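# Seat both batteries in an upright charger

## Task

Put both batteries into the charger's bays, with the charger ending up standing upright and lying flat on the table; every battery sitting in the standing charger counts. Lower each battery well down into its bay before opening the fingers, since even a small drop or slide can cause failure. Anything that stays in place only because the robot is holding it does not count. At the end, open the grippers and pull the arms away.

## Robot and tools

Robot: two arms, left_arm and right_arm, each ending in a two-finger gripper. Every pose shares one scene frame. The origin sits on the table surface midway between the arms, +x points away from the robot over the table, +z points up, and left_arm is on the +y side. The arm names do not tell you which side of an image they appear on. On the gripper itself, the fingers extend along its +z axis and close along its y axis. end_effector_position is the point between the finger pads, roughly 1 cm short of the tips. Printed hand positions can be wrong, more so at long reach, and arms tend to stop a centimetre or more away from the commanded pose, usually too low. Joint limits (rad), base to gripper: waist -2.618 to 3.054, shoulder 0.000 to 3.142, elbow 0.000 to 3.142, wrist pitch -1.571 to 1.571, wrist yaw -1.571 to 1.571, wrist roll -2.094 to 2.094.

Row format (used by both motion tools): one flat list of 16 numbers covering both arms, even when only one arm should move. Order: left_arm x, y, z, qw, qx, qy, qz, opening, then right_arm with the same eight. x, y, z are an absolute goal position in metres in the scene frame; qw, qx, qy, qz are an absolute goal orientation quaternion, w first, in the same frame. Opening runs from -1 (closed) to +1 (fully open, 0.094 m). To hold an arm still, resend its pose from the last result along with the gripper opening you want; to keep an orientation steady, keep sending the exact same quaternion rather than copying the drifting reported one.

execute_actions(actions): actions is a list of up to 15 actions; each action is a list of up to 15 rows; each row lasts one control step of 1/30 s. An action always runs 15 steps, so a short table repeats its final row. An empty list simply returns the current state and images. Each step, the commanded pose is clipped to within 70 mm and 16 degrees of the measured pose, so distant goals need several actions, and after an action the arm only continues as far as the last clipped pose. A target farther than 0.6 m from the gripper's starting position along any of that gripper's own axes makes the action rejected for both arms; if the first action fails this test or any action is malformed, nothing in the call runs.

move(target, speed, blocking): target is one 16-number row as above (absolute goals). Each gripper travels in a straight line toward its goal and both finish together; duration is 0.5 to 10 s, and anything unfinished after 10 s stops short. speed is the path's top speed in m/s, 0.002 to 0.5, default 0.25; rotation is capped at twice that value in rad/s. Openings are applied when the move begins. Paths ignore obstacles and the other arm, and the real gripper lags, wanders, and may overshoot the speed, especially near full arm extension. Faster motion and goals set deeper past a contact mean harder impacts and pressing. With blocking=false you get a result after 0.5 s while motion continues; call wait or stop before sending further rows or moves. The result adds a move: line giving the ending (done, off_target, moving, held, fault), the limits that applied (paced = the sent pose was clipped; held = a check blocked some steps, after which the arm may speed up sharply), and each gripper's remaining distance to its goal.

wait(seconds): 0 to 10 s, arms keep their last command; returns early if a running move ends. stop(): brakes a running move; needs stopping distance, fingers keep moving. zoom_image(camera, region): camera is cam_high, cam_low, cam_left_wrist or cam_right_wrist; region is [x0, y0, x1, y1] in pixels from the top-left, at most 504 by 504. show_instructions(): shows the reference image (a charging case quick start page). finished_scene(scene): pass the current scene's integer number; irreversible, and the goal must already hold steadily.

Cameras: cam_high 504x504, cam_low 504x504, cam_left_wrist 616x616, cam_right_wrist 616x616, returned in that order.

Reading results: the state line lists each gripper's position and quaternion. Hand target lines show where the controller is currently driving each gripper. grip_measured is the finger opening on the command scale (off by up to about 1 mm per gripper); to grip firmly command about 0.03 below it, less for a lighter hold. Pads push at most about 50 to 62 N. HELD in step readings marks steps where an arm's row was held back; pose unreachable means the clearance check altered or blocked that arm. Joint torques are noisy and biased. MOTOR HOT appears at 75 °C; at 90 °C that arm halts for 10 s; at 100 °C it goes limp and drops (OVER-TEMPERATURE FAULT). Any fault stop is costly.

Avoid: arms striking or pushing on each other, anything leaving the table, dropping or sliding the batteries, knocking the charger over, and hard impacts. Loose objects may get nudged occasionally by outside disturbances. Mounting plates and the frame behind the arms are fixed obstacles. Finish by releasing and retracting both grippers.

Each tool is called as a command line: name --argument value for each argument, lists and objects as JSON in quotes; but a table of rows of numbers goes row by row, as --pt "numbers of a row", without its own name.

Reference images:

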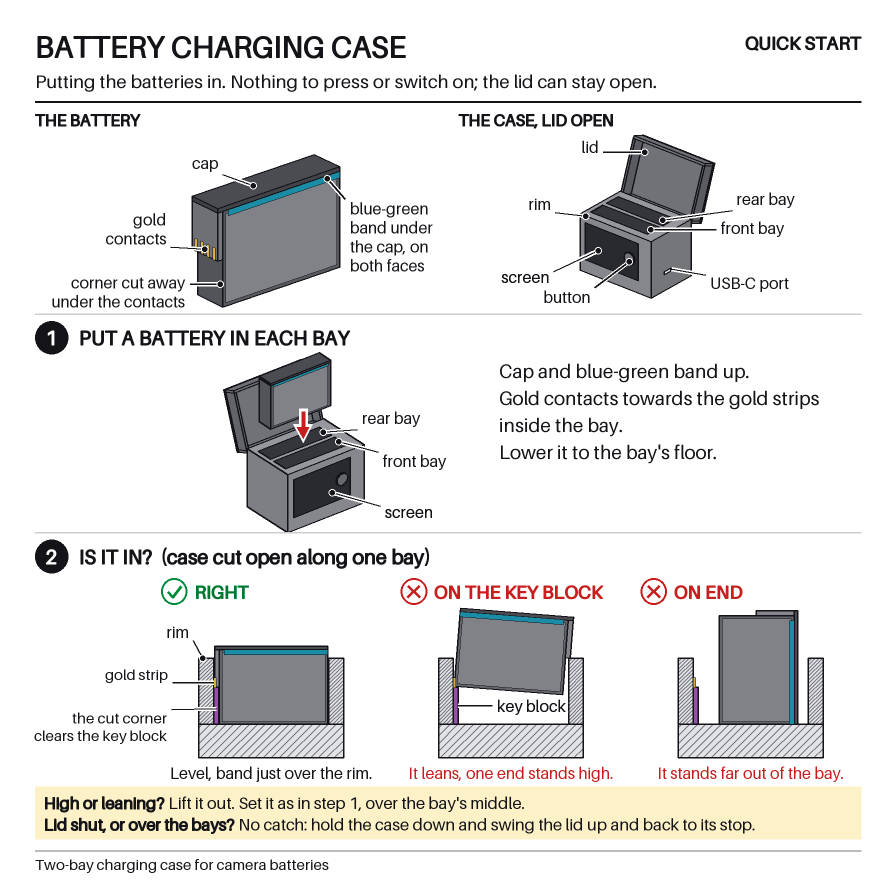

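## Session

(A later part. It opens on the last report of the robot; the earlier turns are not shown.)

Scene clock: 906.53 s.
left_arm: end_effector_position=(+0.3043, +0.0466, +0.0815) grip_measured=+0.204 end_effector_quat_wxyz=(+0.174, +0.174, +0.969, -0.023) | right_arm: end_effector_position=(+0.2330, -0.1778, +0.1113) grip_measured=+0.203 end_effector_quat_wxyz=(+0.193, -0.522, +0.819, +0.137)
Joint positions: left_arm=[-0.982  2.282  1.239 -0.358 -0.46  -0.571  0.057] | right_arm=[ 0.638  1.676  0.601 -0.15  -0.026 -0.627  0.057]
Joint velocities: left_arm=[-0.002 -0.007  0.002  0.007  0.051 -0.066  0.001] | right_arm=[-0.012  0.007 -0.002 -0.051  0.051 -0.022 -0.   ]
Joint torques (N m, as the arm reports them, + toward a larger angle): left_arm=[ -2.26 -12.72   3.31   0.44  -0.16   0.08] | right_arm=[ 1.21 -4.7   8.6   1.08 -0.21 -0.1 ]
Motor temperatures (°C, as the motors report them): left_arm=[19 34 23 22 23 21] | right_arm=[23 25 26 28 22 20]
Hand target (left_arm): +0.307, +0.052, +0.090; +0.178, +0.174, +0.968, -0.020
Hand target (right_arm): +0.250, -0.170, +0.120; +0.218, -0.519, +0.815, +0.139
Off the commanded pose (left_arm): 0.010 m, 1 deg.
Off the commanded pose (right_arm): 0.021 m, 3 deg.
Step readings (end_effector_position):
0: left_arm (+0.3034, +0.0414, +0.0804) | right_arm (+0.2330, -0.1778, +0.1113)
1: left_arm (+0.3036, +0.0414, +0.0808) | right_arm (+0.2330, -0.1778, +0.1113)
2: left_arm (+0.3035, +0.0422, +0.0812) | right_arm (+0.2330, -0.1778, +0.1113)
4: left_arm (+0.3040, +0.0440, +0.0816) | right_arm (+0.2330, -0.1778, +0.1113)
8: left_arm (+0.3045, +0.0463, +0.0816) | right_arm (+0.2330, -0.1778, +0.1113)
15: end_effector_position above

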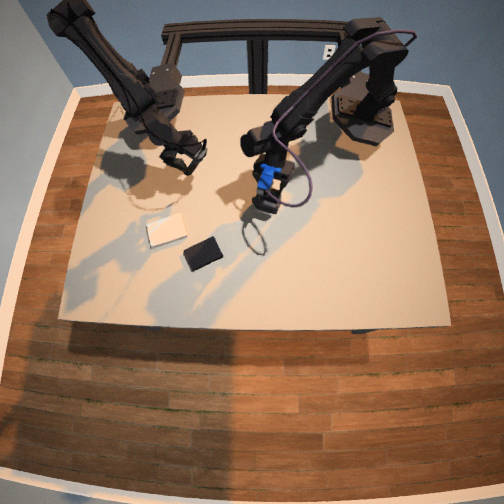

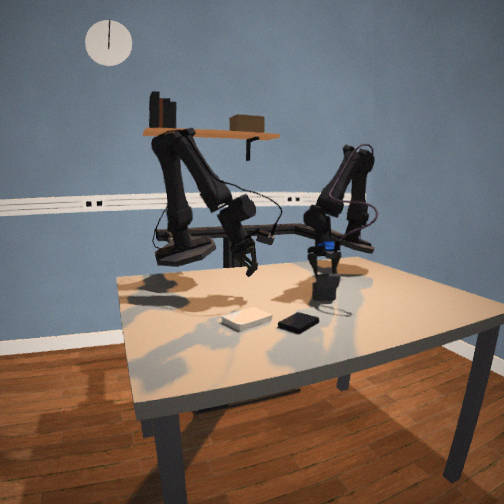

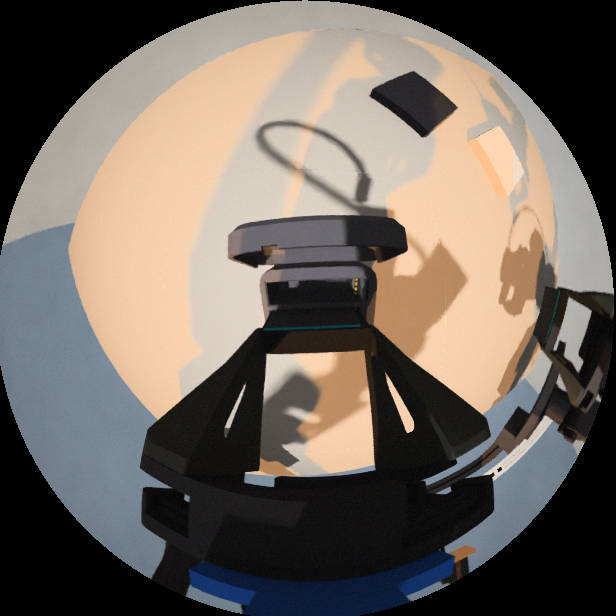

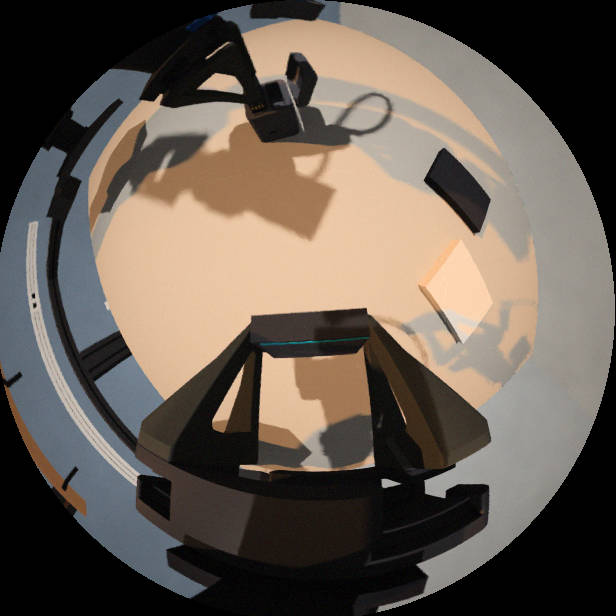

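execute_actions --actions '[[[0.3045,0.049,0.072,0.178,0.1735,0.968,-0.020,0.16,0.25,-0.17,0.12,0.218,-0.519,0.815,0.139,0.16]]]'

zoom_image --camera "cam_right_wrist" --region '[220,60,320,160]'

zoom_image --camera "cam_left_wrist" --region '[230,220,410,400]'

Scene clock: 910.67 s.
left_arm: end_effector_position=(+0.3035, +0.0465, +0.0744) grip_measured=+0.204 end_effector_quat_wxyz=(+0.175, +0.174, +0.969, -0.023) | right_arm: end_effector_position=(+0.2330, -0.1778, +0.1113) grip_measured=+0.203 end_effector_quat_wxyz=(+0.193, -0.522, +0.819, +0.137)
Joint positions: left_arm=[-0.98   2.298  1.23  -0.331 -0.461 -0.569  0.057] | right_arm=[ 0.638  1.676  0.601 -0.15  -0.026 -0.627  0.057]
Joint velocities: left_arm=[-0.007  0.007 -0.002  0.007  0.007 -0.037  0.001] | right_arm=[-0.002  0.002 -0.012 -0.051 -0.051 -0.081  0.   ]
Joint torques (N m, as the arm reports them, + toward a larger angle): left_arm=[ -2.21 -10.1    3.12   0.71  -0.17   0.1 ] | right_arm=[ 1.32 -4.63  8.74  1.13 -0.25 -0.11]
Motor temperatures (°C, as the motors report them): left_arm=[19 35 23 22 23 21] | right_arm=[23 25 26 28 22 20]
Hand target (left_arm): +0.305, +0.049, +0.072; +0.178, +0.174, +0.968, -0.020
Hand target (right_arm): +0.250, -0.170, +0.120; +0.218, -0.519, +0.815, +0.139
Off the commanded pose (left_arm): 0.004 m, 0 deg.
Off the commanded pose (right_arm): 0.021 m, 3 deg.
Step readings (end_effector_position):
0: left_arm (+0.3043, +0.0466, +0.0815) | right_arm (+0.2330, -0.1778, +0.1113)
1: left_arm (+0.3044, +0.0462, +0.0812) | right_arm (+0.2330, -0.1778, +0.1113)
2: left_arm (+0.3047, +0.0455, +0.0805) | right_arm (+0.2330, -0.1778, +0.1113)
4: left_arm (+0.3045, +0.0452, +0.0786) | right_arm (+0.2330, -0.1778, +0.1113)
8: left_arm (+0.3036, +0.0465, +0.0747) | right_arm (+0.2330, -0.1778, +0.1113)
15: end_effector_position above

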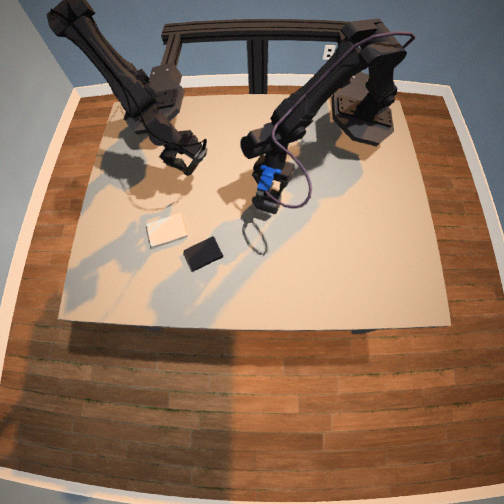

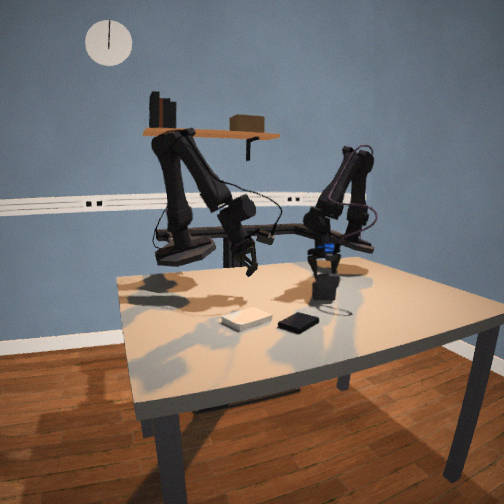

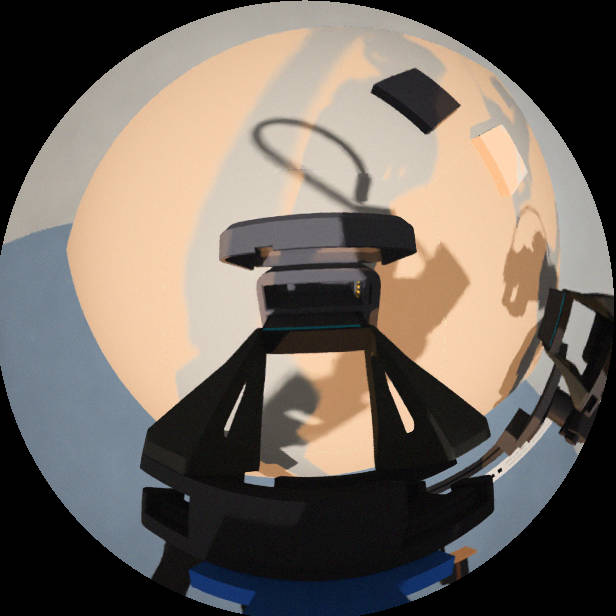

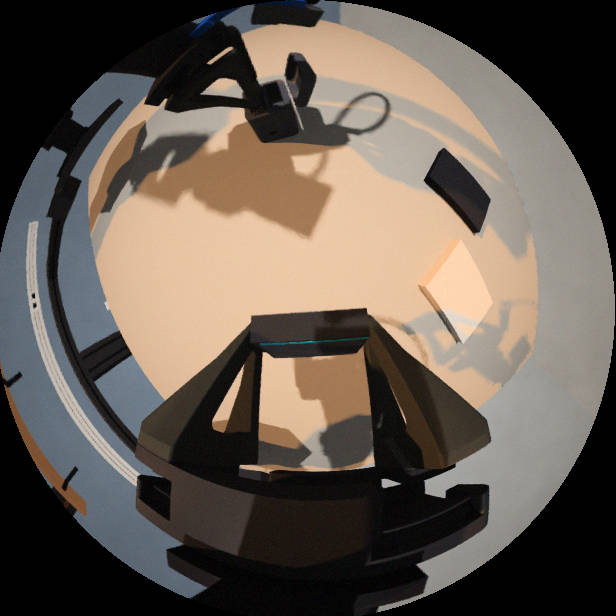

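Region (220, 60, 320, 160) of cam_right_wrist's 616x616 image, scaled by 5.040, with more detail than that image has.

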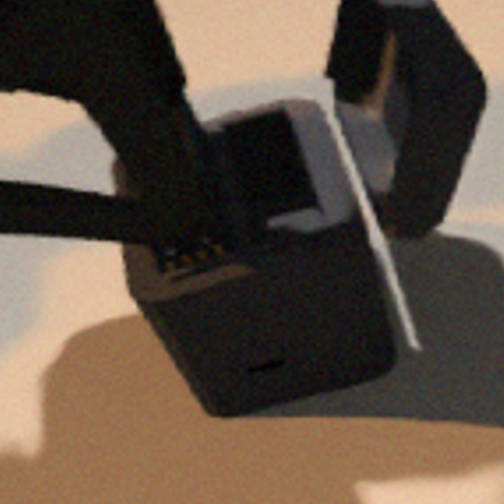

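Region (230, 220, 410, 400) of cam_left_wrist's 616x616 image, scaled by 2.800, with more detail than that image has.

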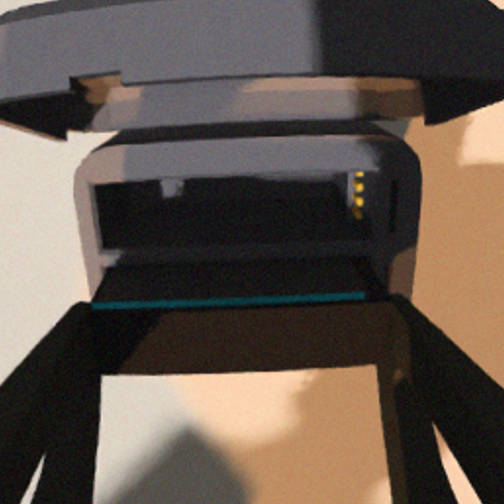

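Past the step. Continue down.

execute_actions --actions '[[[0.3040,0.049,0.064,0.178,0.1735,0.968,-0.020,0.16,0.25,-0.17,0.12,0.218,-0.519,0.815,0.139,0.16]],[[0.3040,0.049,0.056,0.178,0.1735,0.968,-0.020,0.16,0.25,-0.17,0.12,0.218,-0.519,0.815,0.139,0.16]]]'

zoom_image --camera "cam_right_wrist" --region '[220,60,320,160]'

zoom_image --camera "cam_left_wrist" --region '[230,220,410,400]'

Scene clock: 914.90 s.
left_arm: end_effector_position=(+0.3048, +0.0439, +0.0640) grip_measured=+0.204 end_effector_quat_wxyz=(+0.179, +0.172, +0.968, -0.026) | right_arm: end_effector_position=(+0.2330, -0.1778, +0.1113) grip_measured=+0.203 end_effector_quat_wxyz=(+0.193, -0.522, +0.819, +0.137)
Joint positions: left_arm=[-0.975  2.327  1.223 -0.281 -0.461 -0.561  0.057] | right_arm=[ 0.638  1.676  0.601 -0.15  -0.026 -0.627  0.057]
Joint velocities: left_arm=[ 0.007  0.017 -0.017 -0.007 -0.007 -0.066  0.001] | right_arm=[ 0.012 -0.007  0.007 -0.066  0.007  0.022  0.001]
Joint torques (N m, as the arm reports them, + toward a larger angle): left_arm=[-1.9  -9.25  2.62  0.76 -0.13  0.09] | right_arm=[ 1.25 -4.66  8.6   1.11 -0.24 -0.1 ]
Motor temperatures (°C, as the motors report them): left_arm=[19 35 23 22 23 21] | right_arm=[23 25 26 28 22 20]
Hand target (left_arm): +0.304, +0.049, +0.056; +0.178, +0.174, +0.968, -0.020
Hand target (right_arm): +0.250, -0.170, +0.120; +0.218, -0.519, +0.815, +0.139
Off the commanded pose (left_arm): 0.010 m, 1 deg.
Off the commanded pose (right_arm): 0.021 m, 3 deg.
Step readings (end_effector_position; steps 1 to 15: 1st action; 16 to 30: 2nd action):
0: left_arm (+0.3035, +0.0465, +0.0744) | right_arm (+0.2330, -0.1778, +0.1113)
1: left_arm (+0.3035, +0.0462, +0.0738) | right_arm (+0.2330, -0.1778, +0.1113)
2: left_arm (+0.3038, +0.0455, +0.0729) | right_arm (+0.2330, -0.1778, +0.1113)
4: left_arm (+0.3037, +0.0453, +0.0702) | right_arm (+0.2330, -0.1778, +0.1113)
8: left_arm (+0.3037, +0.0454, +0.0668) | right_arm (+0.2330, -0.1778, +0.1113)
15: left_arm (+0.3040, +0.0451, +0.0669) | right_arm (+0.2330, -0.1778, +0.1113)
16: left_arm (+0.3039, +0.0452, +0.0661) | right_arm (+0.2330, -0.1778, +0.1113)
17: left_arm (+0.3040, +0.0452, +0.0651) | right_arm (+0.2330, -0.1778, +0.1113)
19: left_arm (+0.3041, +0.0449, +0.0638) | right_arm (+0.2330, -0.1778, +0.1113)
23: left_arm (+0.3048, +0.0440, +0.0640) | right_arm (+0.2330, -0.1778, +0.1113)
30: end_effector_position above

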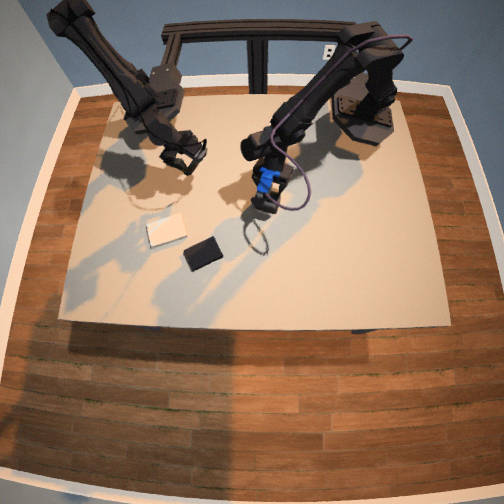

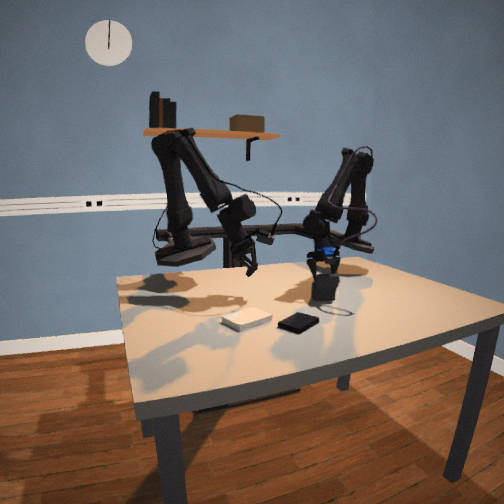

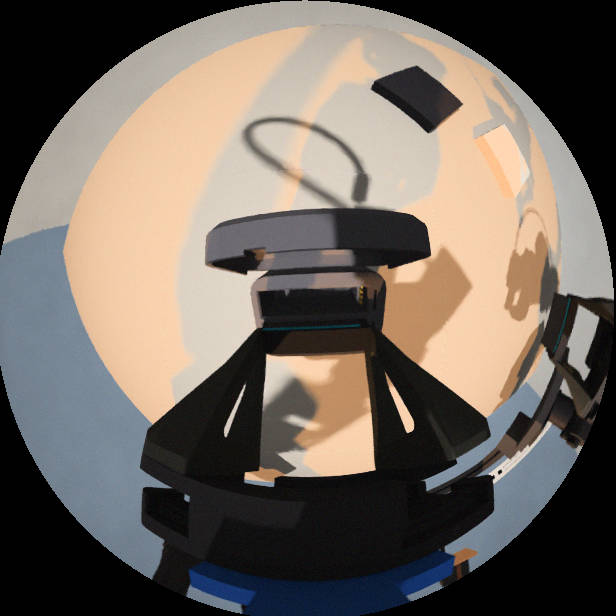

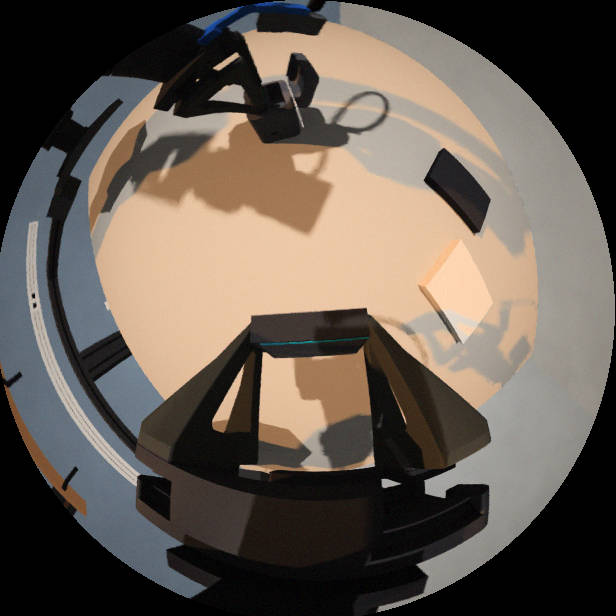

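Region (220, 60, 320, 160) of cam_right_wrist's 616x616 image, scaled by 5.040, with more detail than that image has.

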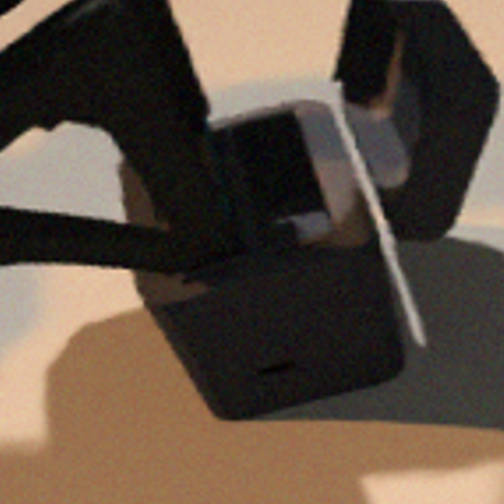

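Region (230, 220, 410, 400) of cam_left_wrist's 616x616 image, scaled by 2.800, with more detail than that image has.

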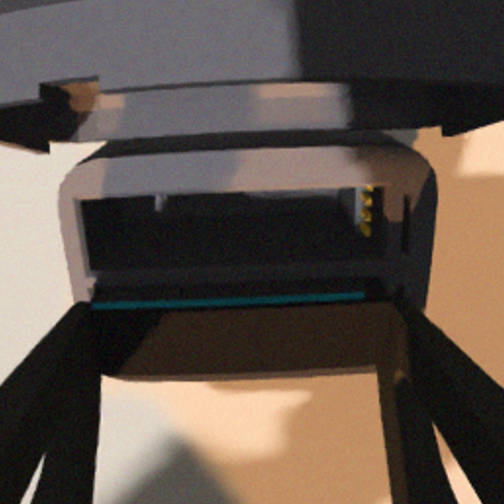

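zoom_image --camera "cam_right_wrist" --region '[235,80,295,140]'

zoom_image --camera "cam_low" --region '[295,250,355,310]'

zoom_image --camera "cam_left_wrist" --region '[330,290,400,360]'

Region (235, 80, 295, 140) of cam_right_wrist's 616x616 image, scaled by 8.400, with more detail than that image has.

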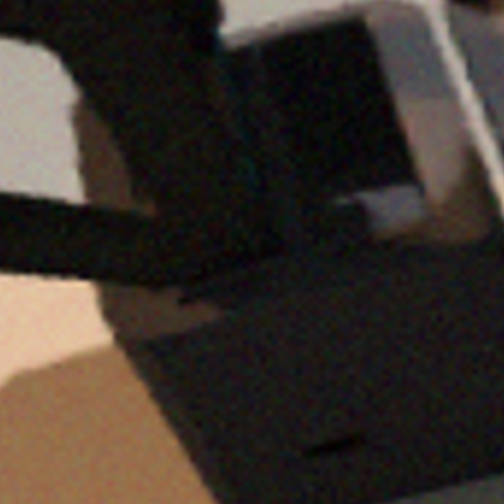

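Region (295, 250, 355, 310) of cam_low's 504x504 image, scaled by 8.400, with more detail than that image has.

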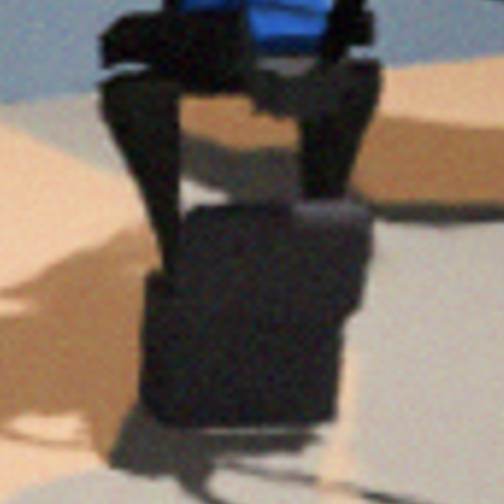

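Region (330, 290, 400, 360) of cam_left_wrist's 616x616 image, scaled by 7.200, with more detail than that image has.

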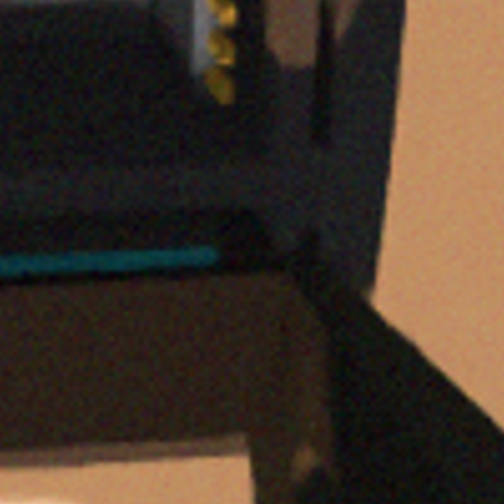

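execute_actions --actions '[[[0.3045,0.047,0.066,0.170,0.1735,0.969,-0.022,0.16,0.25,-0.17,0.12,0.218,-0.519,0.815,0.139,0.16],[0.3045,0.047,0.066,0.165,0.1735,0.970,-0.022,0.16,0.25,-0.17,0.12,0.218,-0.519,0.815,0.139,0.16],[0.3045,0.047,0.066,0.160,0.1735,0.971,-0.021,0.16,0.25,-0.17,0.12,0.218,-0.519,0.815,0.139,0.16],[0.3045,0.047,0.066,0.155,0.1735,0.972,-0.021,0.16,0.25,-0.17,0.12,0.218,-0.519,0.815,0.139,0.16],[0.3045,0.047,0.066,0.150,0.1735,0.973,-0.021,0.16,0.25,-0.17,0.12,0.218,-0.519,0.815,0.139,0.16],[0.3045,0.047,0.066,0.145,0.1735,0.973,-0.020,0.16,0.25,-0.17,0.12,0.218,-0.519,0.815,0.139,0.16],[0.3045,0.047,0.066,0.140,0.1735,0.974,-0.020,0.16,0.25,-0.17,0.12,0.218,-0.519,0.815,0.139,0.16],[0.3045,0.047,0.066,0.135,0.1735,0.975,-0.020,0.16,0.25,-0.17,0.12,0.218,-0.519,0.815,0.139,0.16],[0.3045,0.047,0.066,0.130,0.1735,0.976,-0.019,0.16,0.25,-0.17,0.12,0.218,-0.519,0.815,0.139,0.16],[0.3045,0.047,0.066,0.125,0.1735,0.976,-0.019,0.16,0.25,-0.17,0.12,0.218,-0.519,0.815,0.139,0.16],[0.3045,0.047,0.066,0.120,0.1735,0.977,-0.019,0.16,0.25,-0.17,0.12,0.218,-0.519,0.815,0.139,0.16]],[[0.3045,0.047,0.066,0.120,0.1735,0.977,-0.019,0.16,0.25,-0.17,0.12,0.218,-0.519,0.815,0.139,0.16]]]'

zoom_image --camera "cam_right_wrist" --region '[220,60,320,160]'

zoom_image --camera "cam_left_wrist" --region '[230,220,410,400]'

Scene clock: 945.87 s.
left_arm: end_effector_position=(+0.3034, +0.0478, +0.0646) grip_measured=+0.204 end_effector_quat_wxyz=(+0.129, +0.176, +0.976, -0.020) | right_arm: end_effector_position=(+0.2330, -0.1778, +0.1113) grip_measured=+0.203 end_effector_quat_wxyz=(+0.193, -0.522, +0.819, +0.137)
Joint positions: left_arm=[-0.947  2.342  1.305 -0.427 -0.397 -0.565  0.057] | right_arm=[ 0.638  1.676  0.601 -0.15  -0.026 -0.627  0.057]
Joint velocities: left_arm=[-0.002  0.007 -0.012 -0.081  0.051 -0.051  0.001] | right_arm=[-0.007  0.002 -0.012  0.007  0.051 -0.037 -0.   ]
Joint torques (N m, as the arm reports them, + toward a larger angle): left_arm=[-2.47 -9.93  5.38  0.21 -0.01 -0.05] | right_arm=[ 1.36 -4.62  8.66  1.08 -0.24 -0.09]
Motor temperatures (°C, as the motors report them): left_arm=[19 34 23 22 23 21] | right_arm=[23 25 26 28 22 20]
Hand target (left_arm): +0.304, +0.047, +0.066; +0.120, +0.174, +0.977, -0.019
Hand target (right_arm): +0.250, -0.170, +0.120; +0.218, -0.519, +0.815, +0.139
Off the commanded pose (left_arm): 0.002 m, 1 deg.
Off the commanded pose (right_arm): 0.021 m, 3 deg.
Step readings (end_effector_position; steps 1 to 15: 1st action; 16 to 30: 2nd action):
0: left_arm (+0.3048, +0.0439, +0.0640) | right_arm (+0.2330, -0.1778, +0.1113)
1: left_arm (+0.3045, +0.0442, +0.0639) | right_arm (+0.2330, -0.1778, +0.1113)
2: left_arm (+0.3041, +0.0443, +0.0637) | right_arm (+0.2330, -0.1778, +0.1113)
4: left_arm (+0.3036, +0.0444, +0.0638) | right_arm (+0.2330, -0.1778, +0.1113)
8: left_arm (+0.3029, +0.0467, +0.0640) | right_arm (+0.2330, -0.1778, +0.1113)
15: left_arm (+0.3047, +0.0468, +0.0648) | right_arm (+0.2330, -0.1778, +0.1113)
16: left_arm (+0.3044, +0.0470, +0.0647) | right_arm (+0.2330, -0.1778, +0.1113)
17: left_arm (+0.3042, +0.0471, +0.0646) | right_arm (+0.2330, -0.1778, +0.1113)
19: left_arm (+0.3037, +0.0476, +0.0645) | right_arm (+0.2330, -0.1778, +0.1113)
23: left_arm (+0.3036, +0.0477, +0.0646) | right_arm (+0.2330, -0.1778, +0.1113)
30: end_effector_position above

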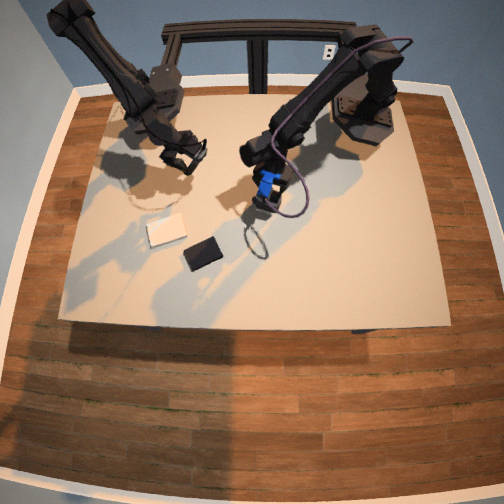

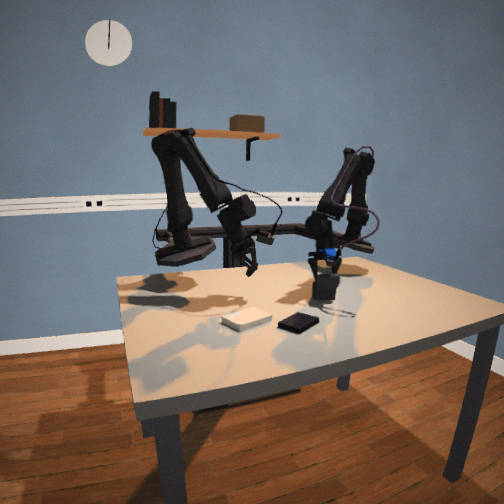

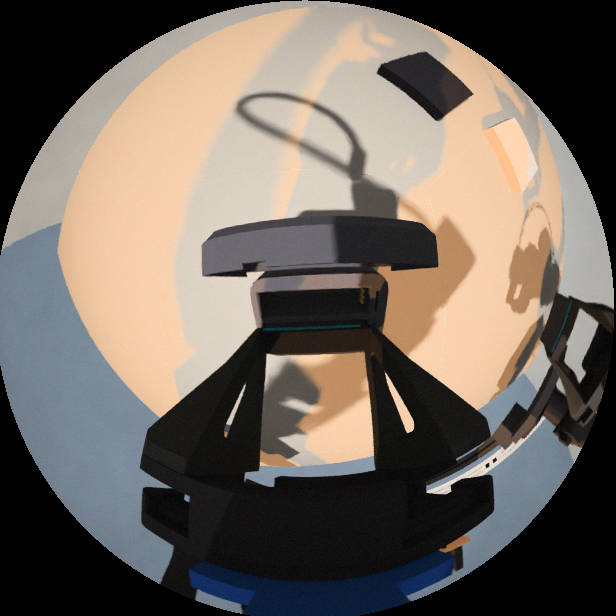

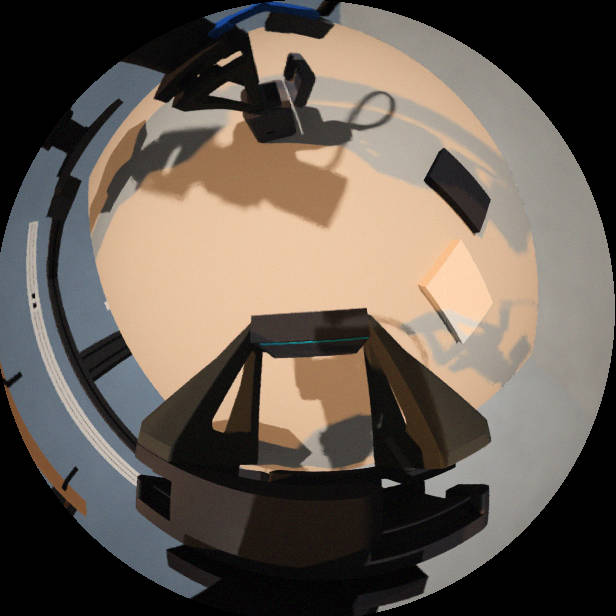

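Region (220, 60, 320, 160) of cam_right_wrist's 616x616 image, scaled by 5.040, with more detail than that image has.

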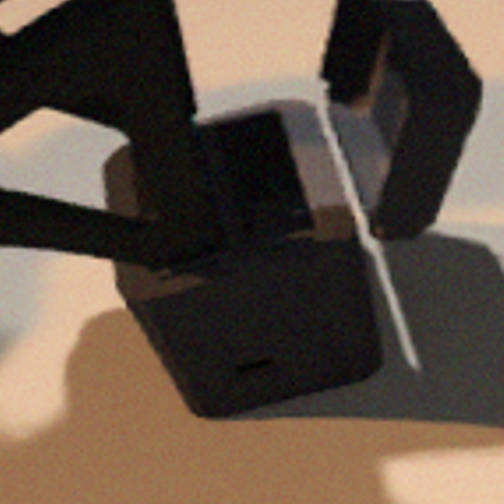

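Region (230, 220, 410, 400) of cam_left_wrist's 616x616 image, scaled by 2.800, with more detail than that image has.

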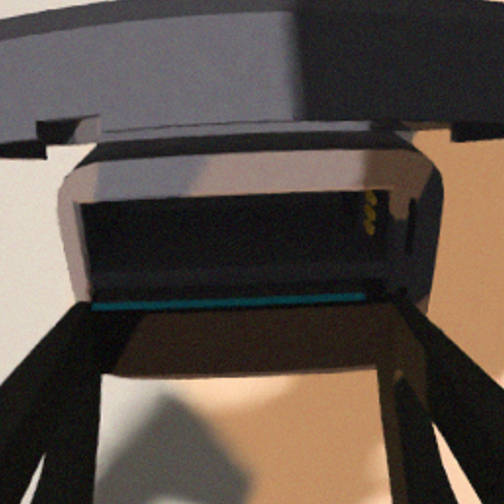

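zoom_image --camera "cam_low" --region '[295,250,355,310]'

zoom_image --camera "cam_high" --region '[230,160,310,240]'

Region (295, 250, 355, 310) of cam_low's 504x504 image, scaled by 8.400, with more detail than that image has.

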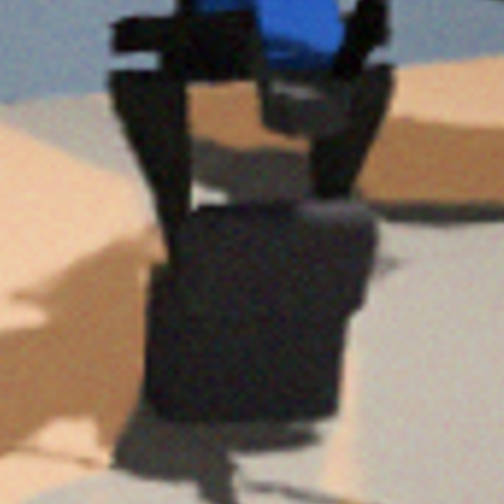

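Region (230, 160, 310, 240) of cam_high's 504x504 image, scaled by 6.300, with more detail than that image has.

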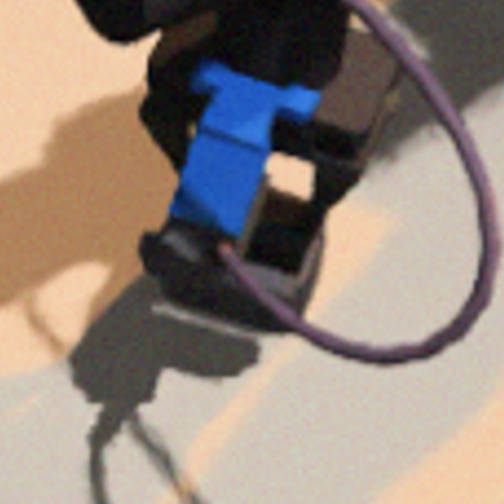

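execute_actions --actions '[]'

Scene clock: 969.57 s.
left_arm: end_effector_position=(+0.3034, +0.0478, +0.0646) grip_measured=+0.204 end_effector_quat_wxyz=(+0.129, +0.176, +0.976, -0.020) | right_arm: end_effector_position=(+0.2330, -0.1778, +0.1113) grip_measured=+0.203 end_effector_quat_wxyz=(+0.193, -0.522, +0.819, +0.137)
Joint positions: left_arm=[-0.947  2.342  1.305 -0.427 -0.397 -0.565  0.057] | right_arm=[ 0.638  1.676  0.601 -0.15  -0.026 -0.627  0.057]
Joint velocities: left_arm=[ 0.002 -0.002 -0.002 -0.007 -0.007 -0.037 -0.001] | right_arm=[ 0.012 -0.012 -0.017  0.022 -0.037 -0.037 -0.   ]
Joint torques (N m, as the arm reports them, + toward a larger angle): left_arm=[-2.18 -9.96  5.39  0.18 -0.01 -0.05] | right_arm=[ 1.22 -4.7   8.8   1.04 -0.24 -0.1 ]
Motor temperatures (°C, as the motors report them): left_arm=[19 34 24 21 23 21] | right_arm=[23 25 26 28 22 20]
Hand target (left_arm): +0.304, +0.047, +0.066; +0.120, +0.174, +0.977, -0.019
Hand target (right_arm): +0.250, -0.170, +0.120; +0.218, -0.519, +0.815, +0.139
Off the commanded pose (left_arm): 0.002 m, 1 deg.
Off the commanded pose (right_arm): 0.021 m, 3 deg.

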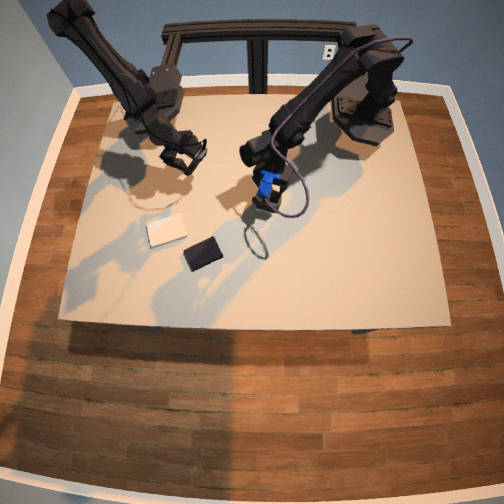

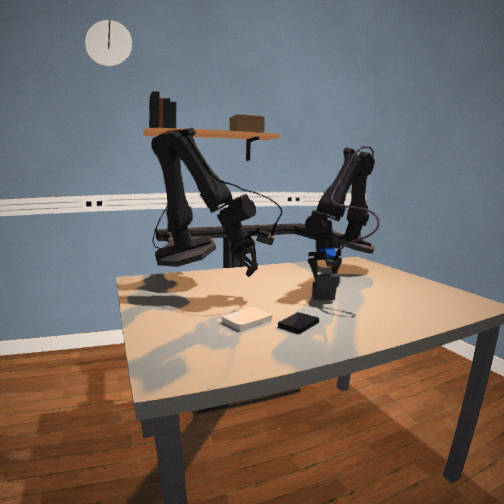

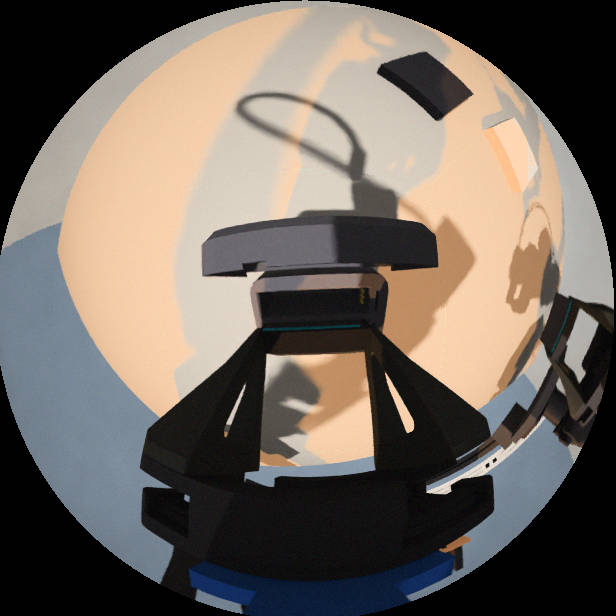

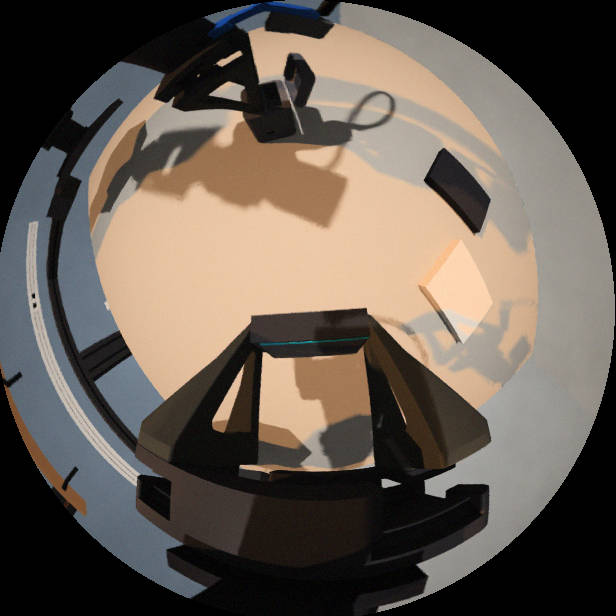

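execute_actions --actions '[[[0.3045,0.047,0.067,0.09,0.1735,0.980,-0.016,0.16,0.25,-0.17,0.12,0.218,-0.519,0.815,0.139,0.16]],[[0.3045,0.047,0.064,0.06,0.1735,0.983,-0.011,0.16,0.25,-0.17,0.12,0.218,-0.519,0.815,0.139,0.16]],[[0.3045,0.047,0.060,0.05,0.1735,0.9835,-0.009,0.16,0.25,-0.17,0.12,0.218,-0.519,0.815,0.139,0.16]]]'

zoom_image --camera "cam_right_wrist" --region '[200,40,340,170]'

zoom_image --camera "cam_left_wrist" --region '[200,200,430,400]'

Scene clock: 982.43 s.
left_arm: end_effector_position=(+0.3074, +0.0462, +0.0665) grip_measured=+0.204 end_effector_quat_wxyz=(+0.068, +0.175, +0.982, -0.010) | right_arm: end_effector_position=(+0.2330, -0.1778, +0.1113) grip_measured=+0.203 end_effector_quat_wxyz=(+0.193, -0.522, +0.819, +0.137)
Joint positions: left_arm=[-0.914  2.403  1.471 -0.63  -0.326 -0.573  0.057] | right_arm=[ 0.638  1.676  0.601 -0.15  -0.026 -0.627  0.057]
Joint velocities: left_arm=[-0.017 -0.007  0.022  0.095 -0.007  0.007  0.001] | right_arm=[ 0.002  0.007  0.012 -0.007 -0.066  0.007 -0.001]
Joint torques (N m, as the arm reports them, + toward a larger angle): left_arm=[-2.16 -9.03  5.    0.14  0.12  0.  ] | right_arm=[ 1.31 -4.67  8.8   1.11 -0.24 -0.07]
Motor temperatures (°C, as the motors report them): left_arm=[19 34 24 21 23 21] | right_arm=[23 25 26 28 22 20]
Hand target (left_arm): +0.304, +0.047, +0.060; +0.051, +0.173, +0.983, -0.009
Hand target (right_arm): +0.250, -0.170, +0.120; +0.218, -0.519, +0.815, +0.139
Off the commanded pose (left_arm): 0.007 m, 2 deg.
Off the commanded pose (right_arm): 0.021 m, 3 deg.
Step readings (end_effector_position; steps 1 to 15: 1st action; 16 to 30: 2nd action; 31 to 45: 3rd action):
0: left_arm (+0.3034, +0.0478, +0.0646) | right_arm (+0.2330, -0.1778, +0.1113)
1: left_arm (+0.3030, +0.0478, +0.0648) | right_arm (+0.2330, -0.1778, +0.1113)
2: left_arm (+0.3034, +0.0476, +0.0650) | right_arm (+0.2330, -0.1778, +0.1113)
4: left_arm (+0.3061, +0.0466, +0.0665) | right_arm (+0.2330, -0.1778, +0.1113)
8: left_arm (+0.3056, +0.0472, +0.0659) | right_arm (+0.2330, -0.1778, +0.1113)
15: left_arm (+0.3052, +0.0474, +0.0660) | right_arm (+0.2330, -0.1778, +0.1113)
16: left_arm (+0.3047, +0.0474, +0.0658) | right_arm (+0.2330, -0.1778, +0.1113)
17: left_arm (+0.3052, +0.0470, +0.0659) | right_arm (+0.2330, -0.1778, +0.1113)
19: left_arm (+0.3073, +0.0462, +0.0669) | right_arm (+0.2330, -0.1778, +0.1113)
23: left_arm (+0.3069, +0.0465, +0.0666) | right_arm (+0.2330, -0.1778, +0.1113)
30: left_arm (+0.3068, +0.0465, +0.0666) | right_arm (+0.2330, -0.1778, +0.1113)
31: left_arm (+0.3069, +0.0465, +0.0663) | right_arm (+0.2330, -0.1778, +0.1113)
32: left_arm (+0.3068, +0.0464, +0.0662) | right_arm (+0.2330, -0.1778, +0.1113)
34: left_arm (+0.3076, +0.0461, +0.0667) | right_arm (+0.2330, -0.1778, +0.1113)
38: left_arm (+0.3073, +0.0463, +0.0664) | right_arm (+0.2330, -0.1778, +0.1113)
45: end_effector_position above

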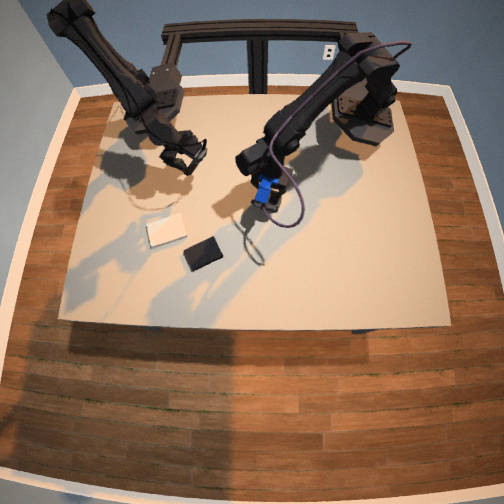

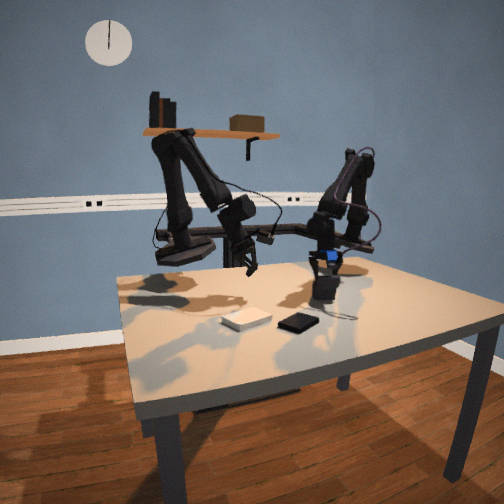

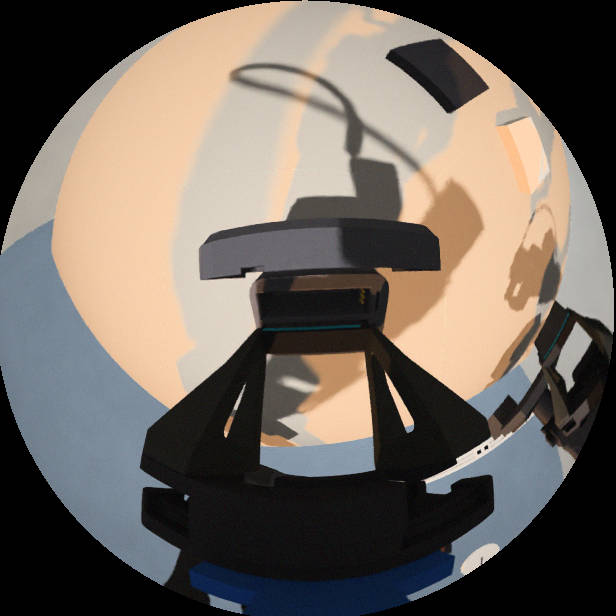

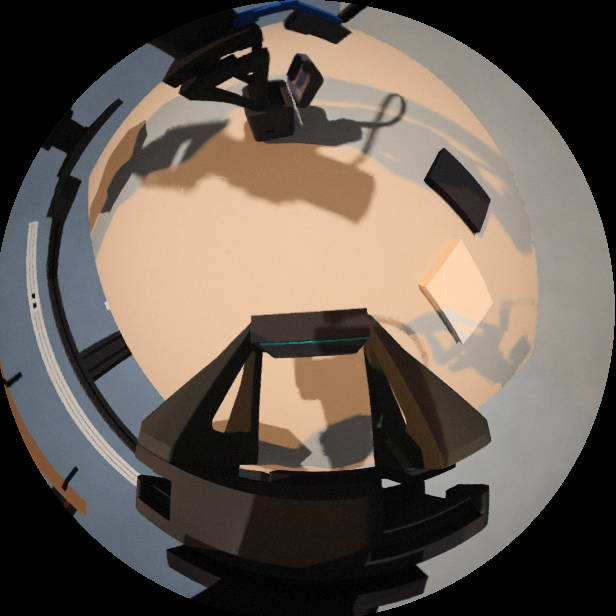

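Region (200, 40, 340, 170) of cam_right_wrist's 616x616 image, scaled by 3.600, with more detail than that image has; it fills the top 468 rows of this view, and the rest is white.

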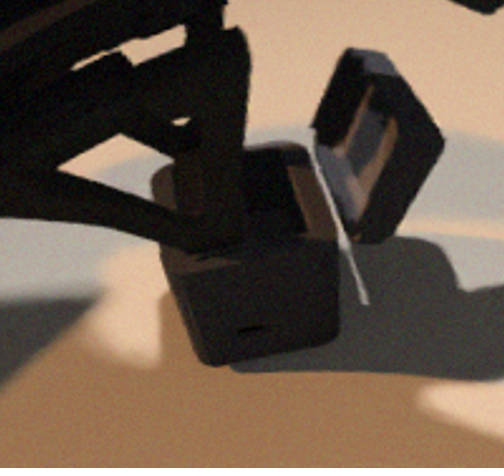

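Region (200, 200, 430, 400) of cam_left_wrist's 616x616 image, scaled by 2.191, with more detail than that image has; it fills the top 438 rows of this view, and the rest is white.

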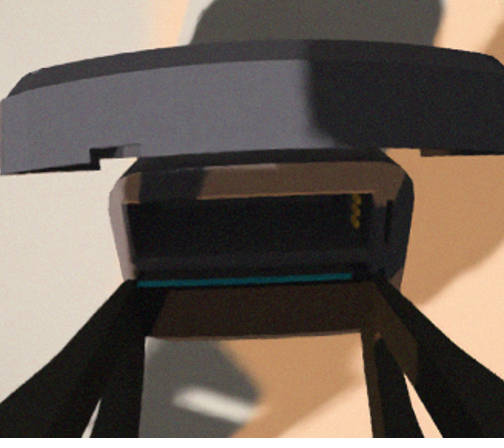

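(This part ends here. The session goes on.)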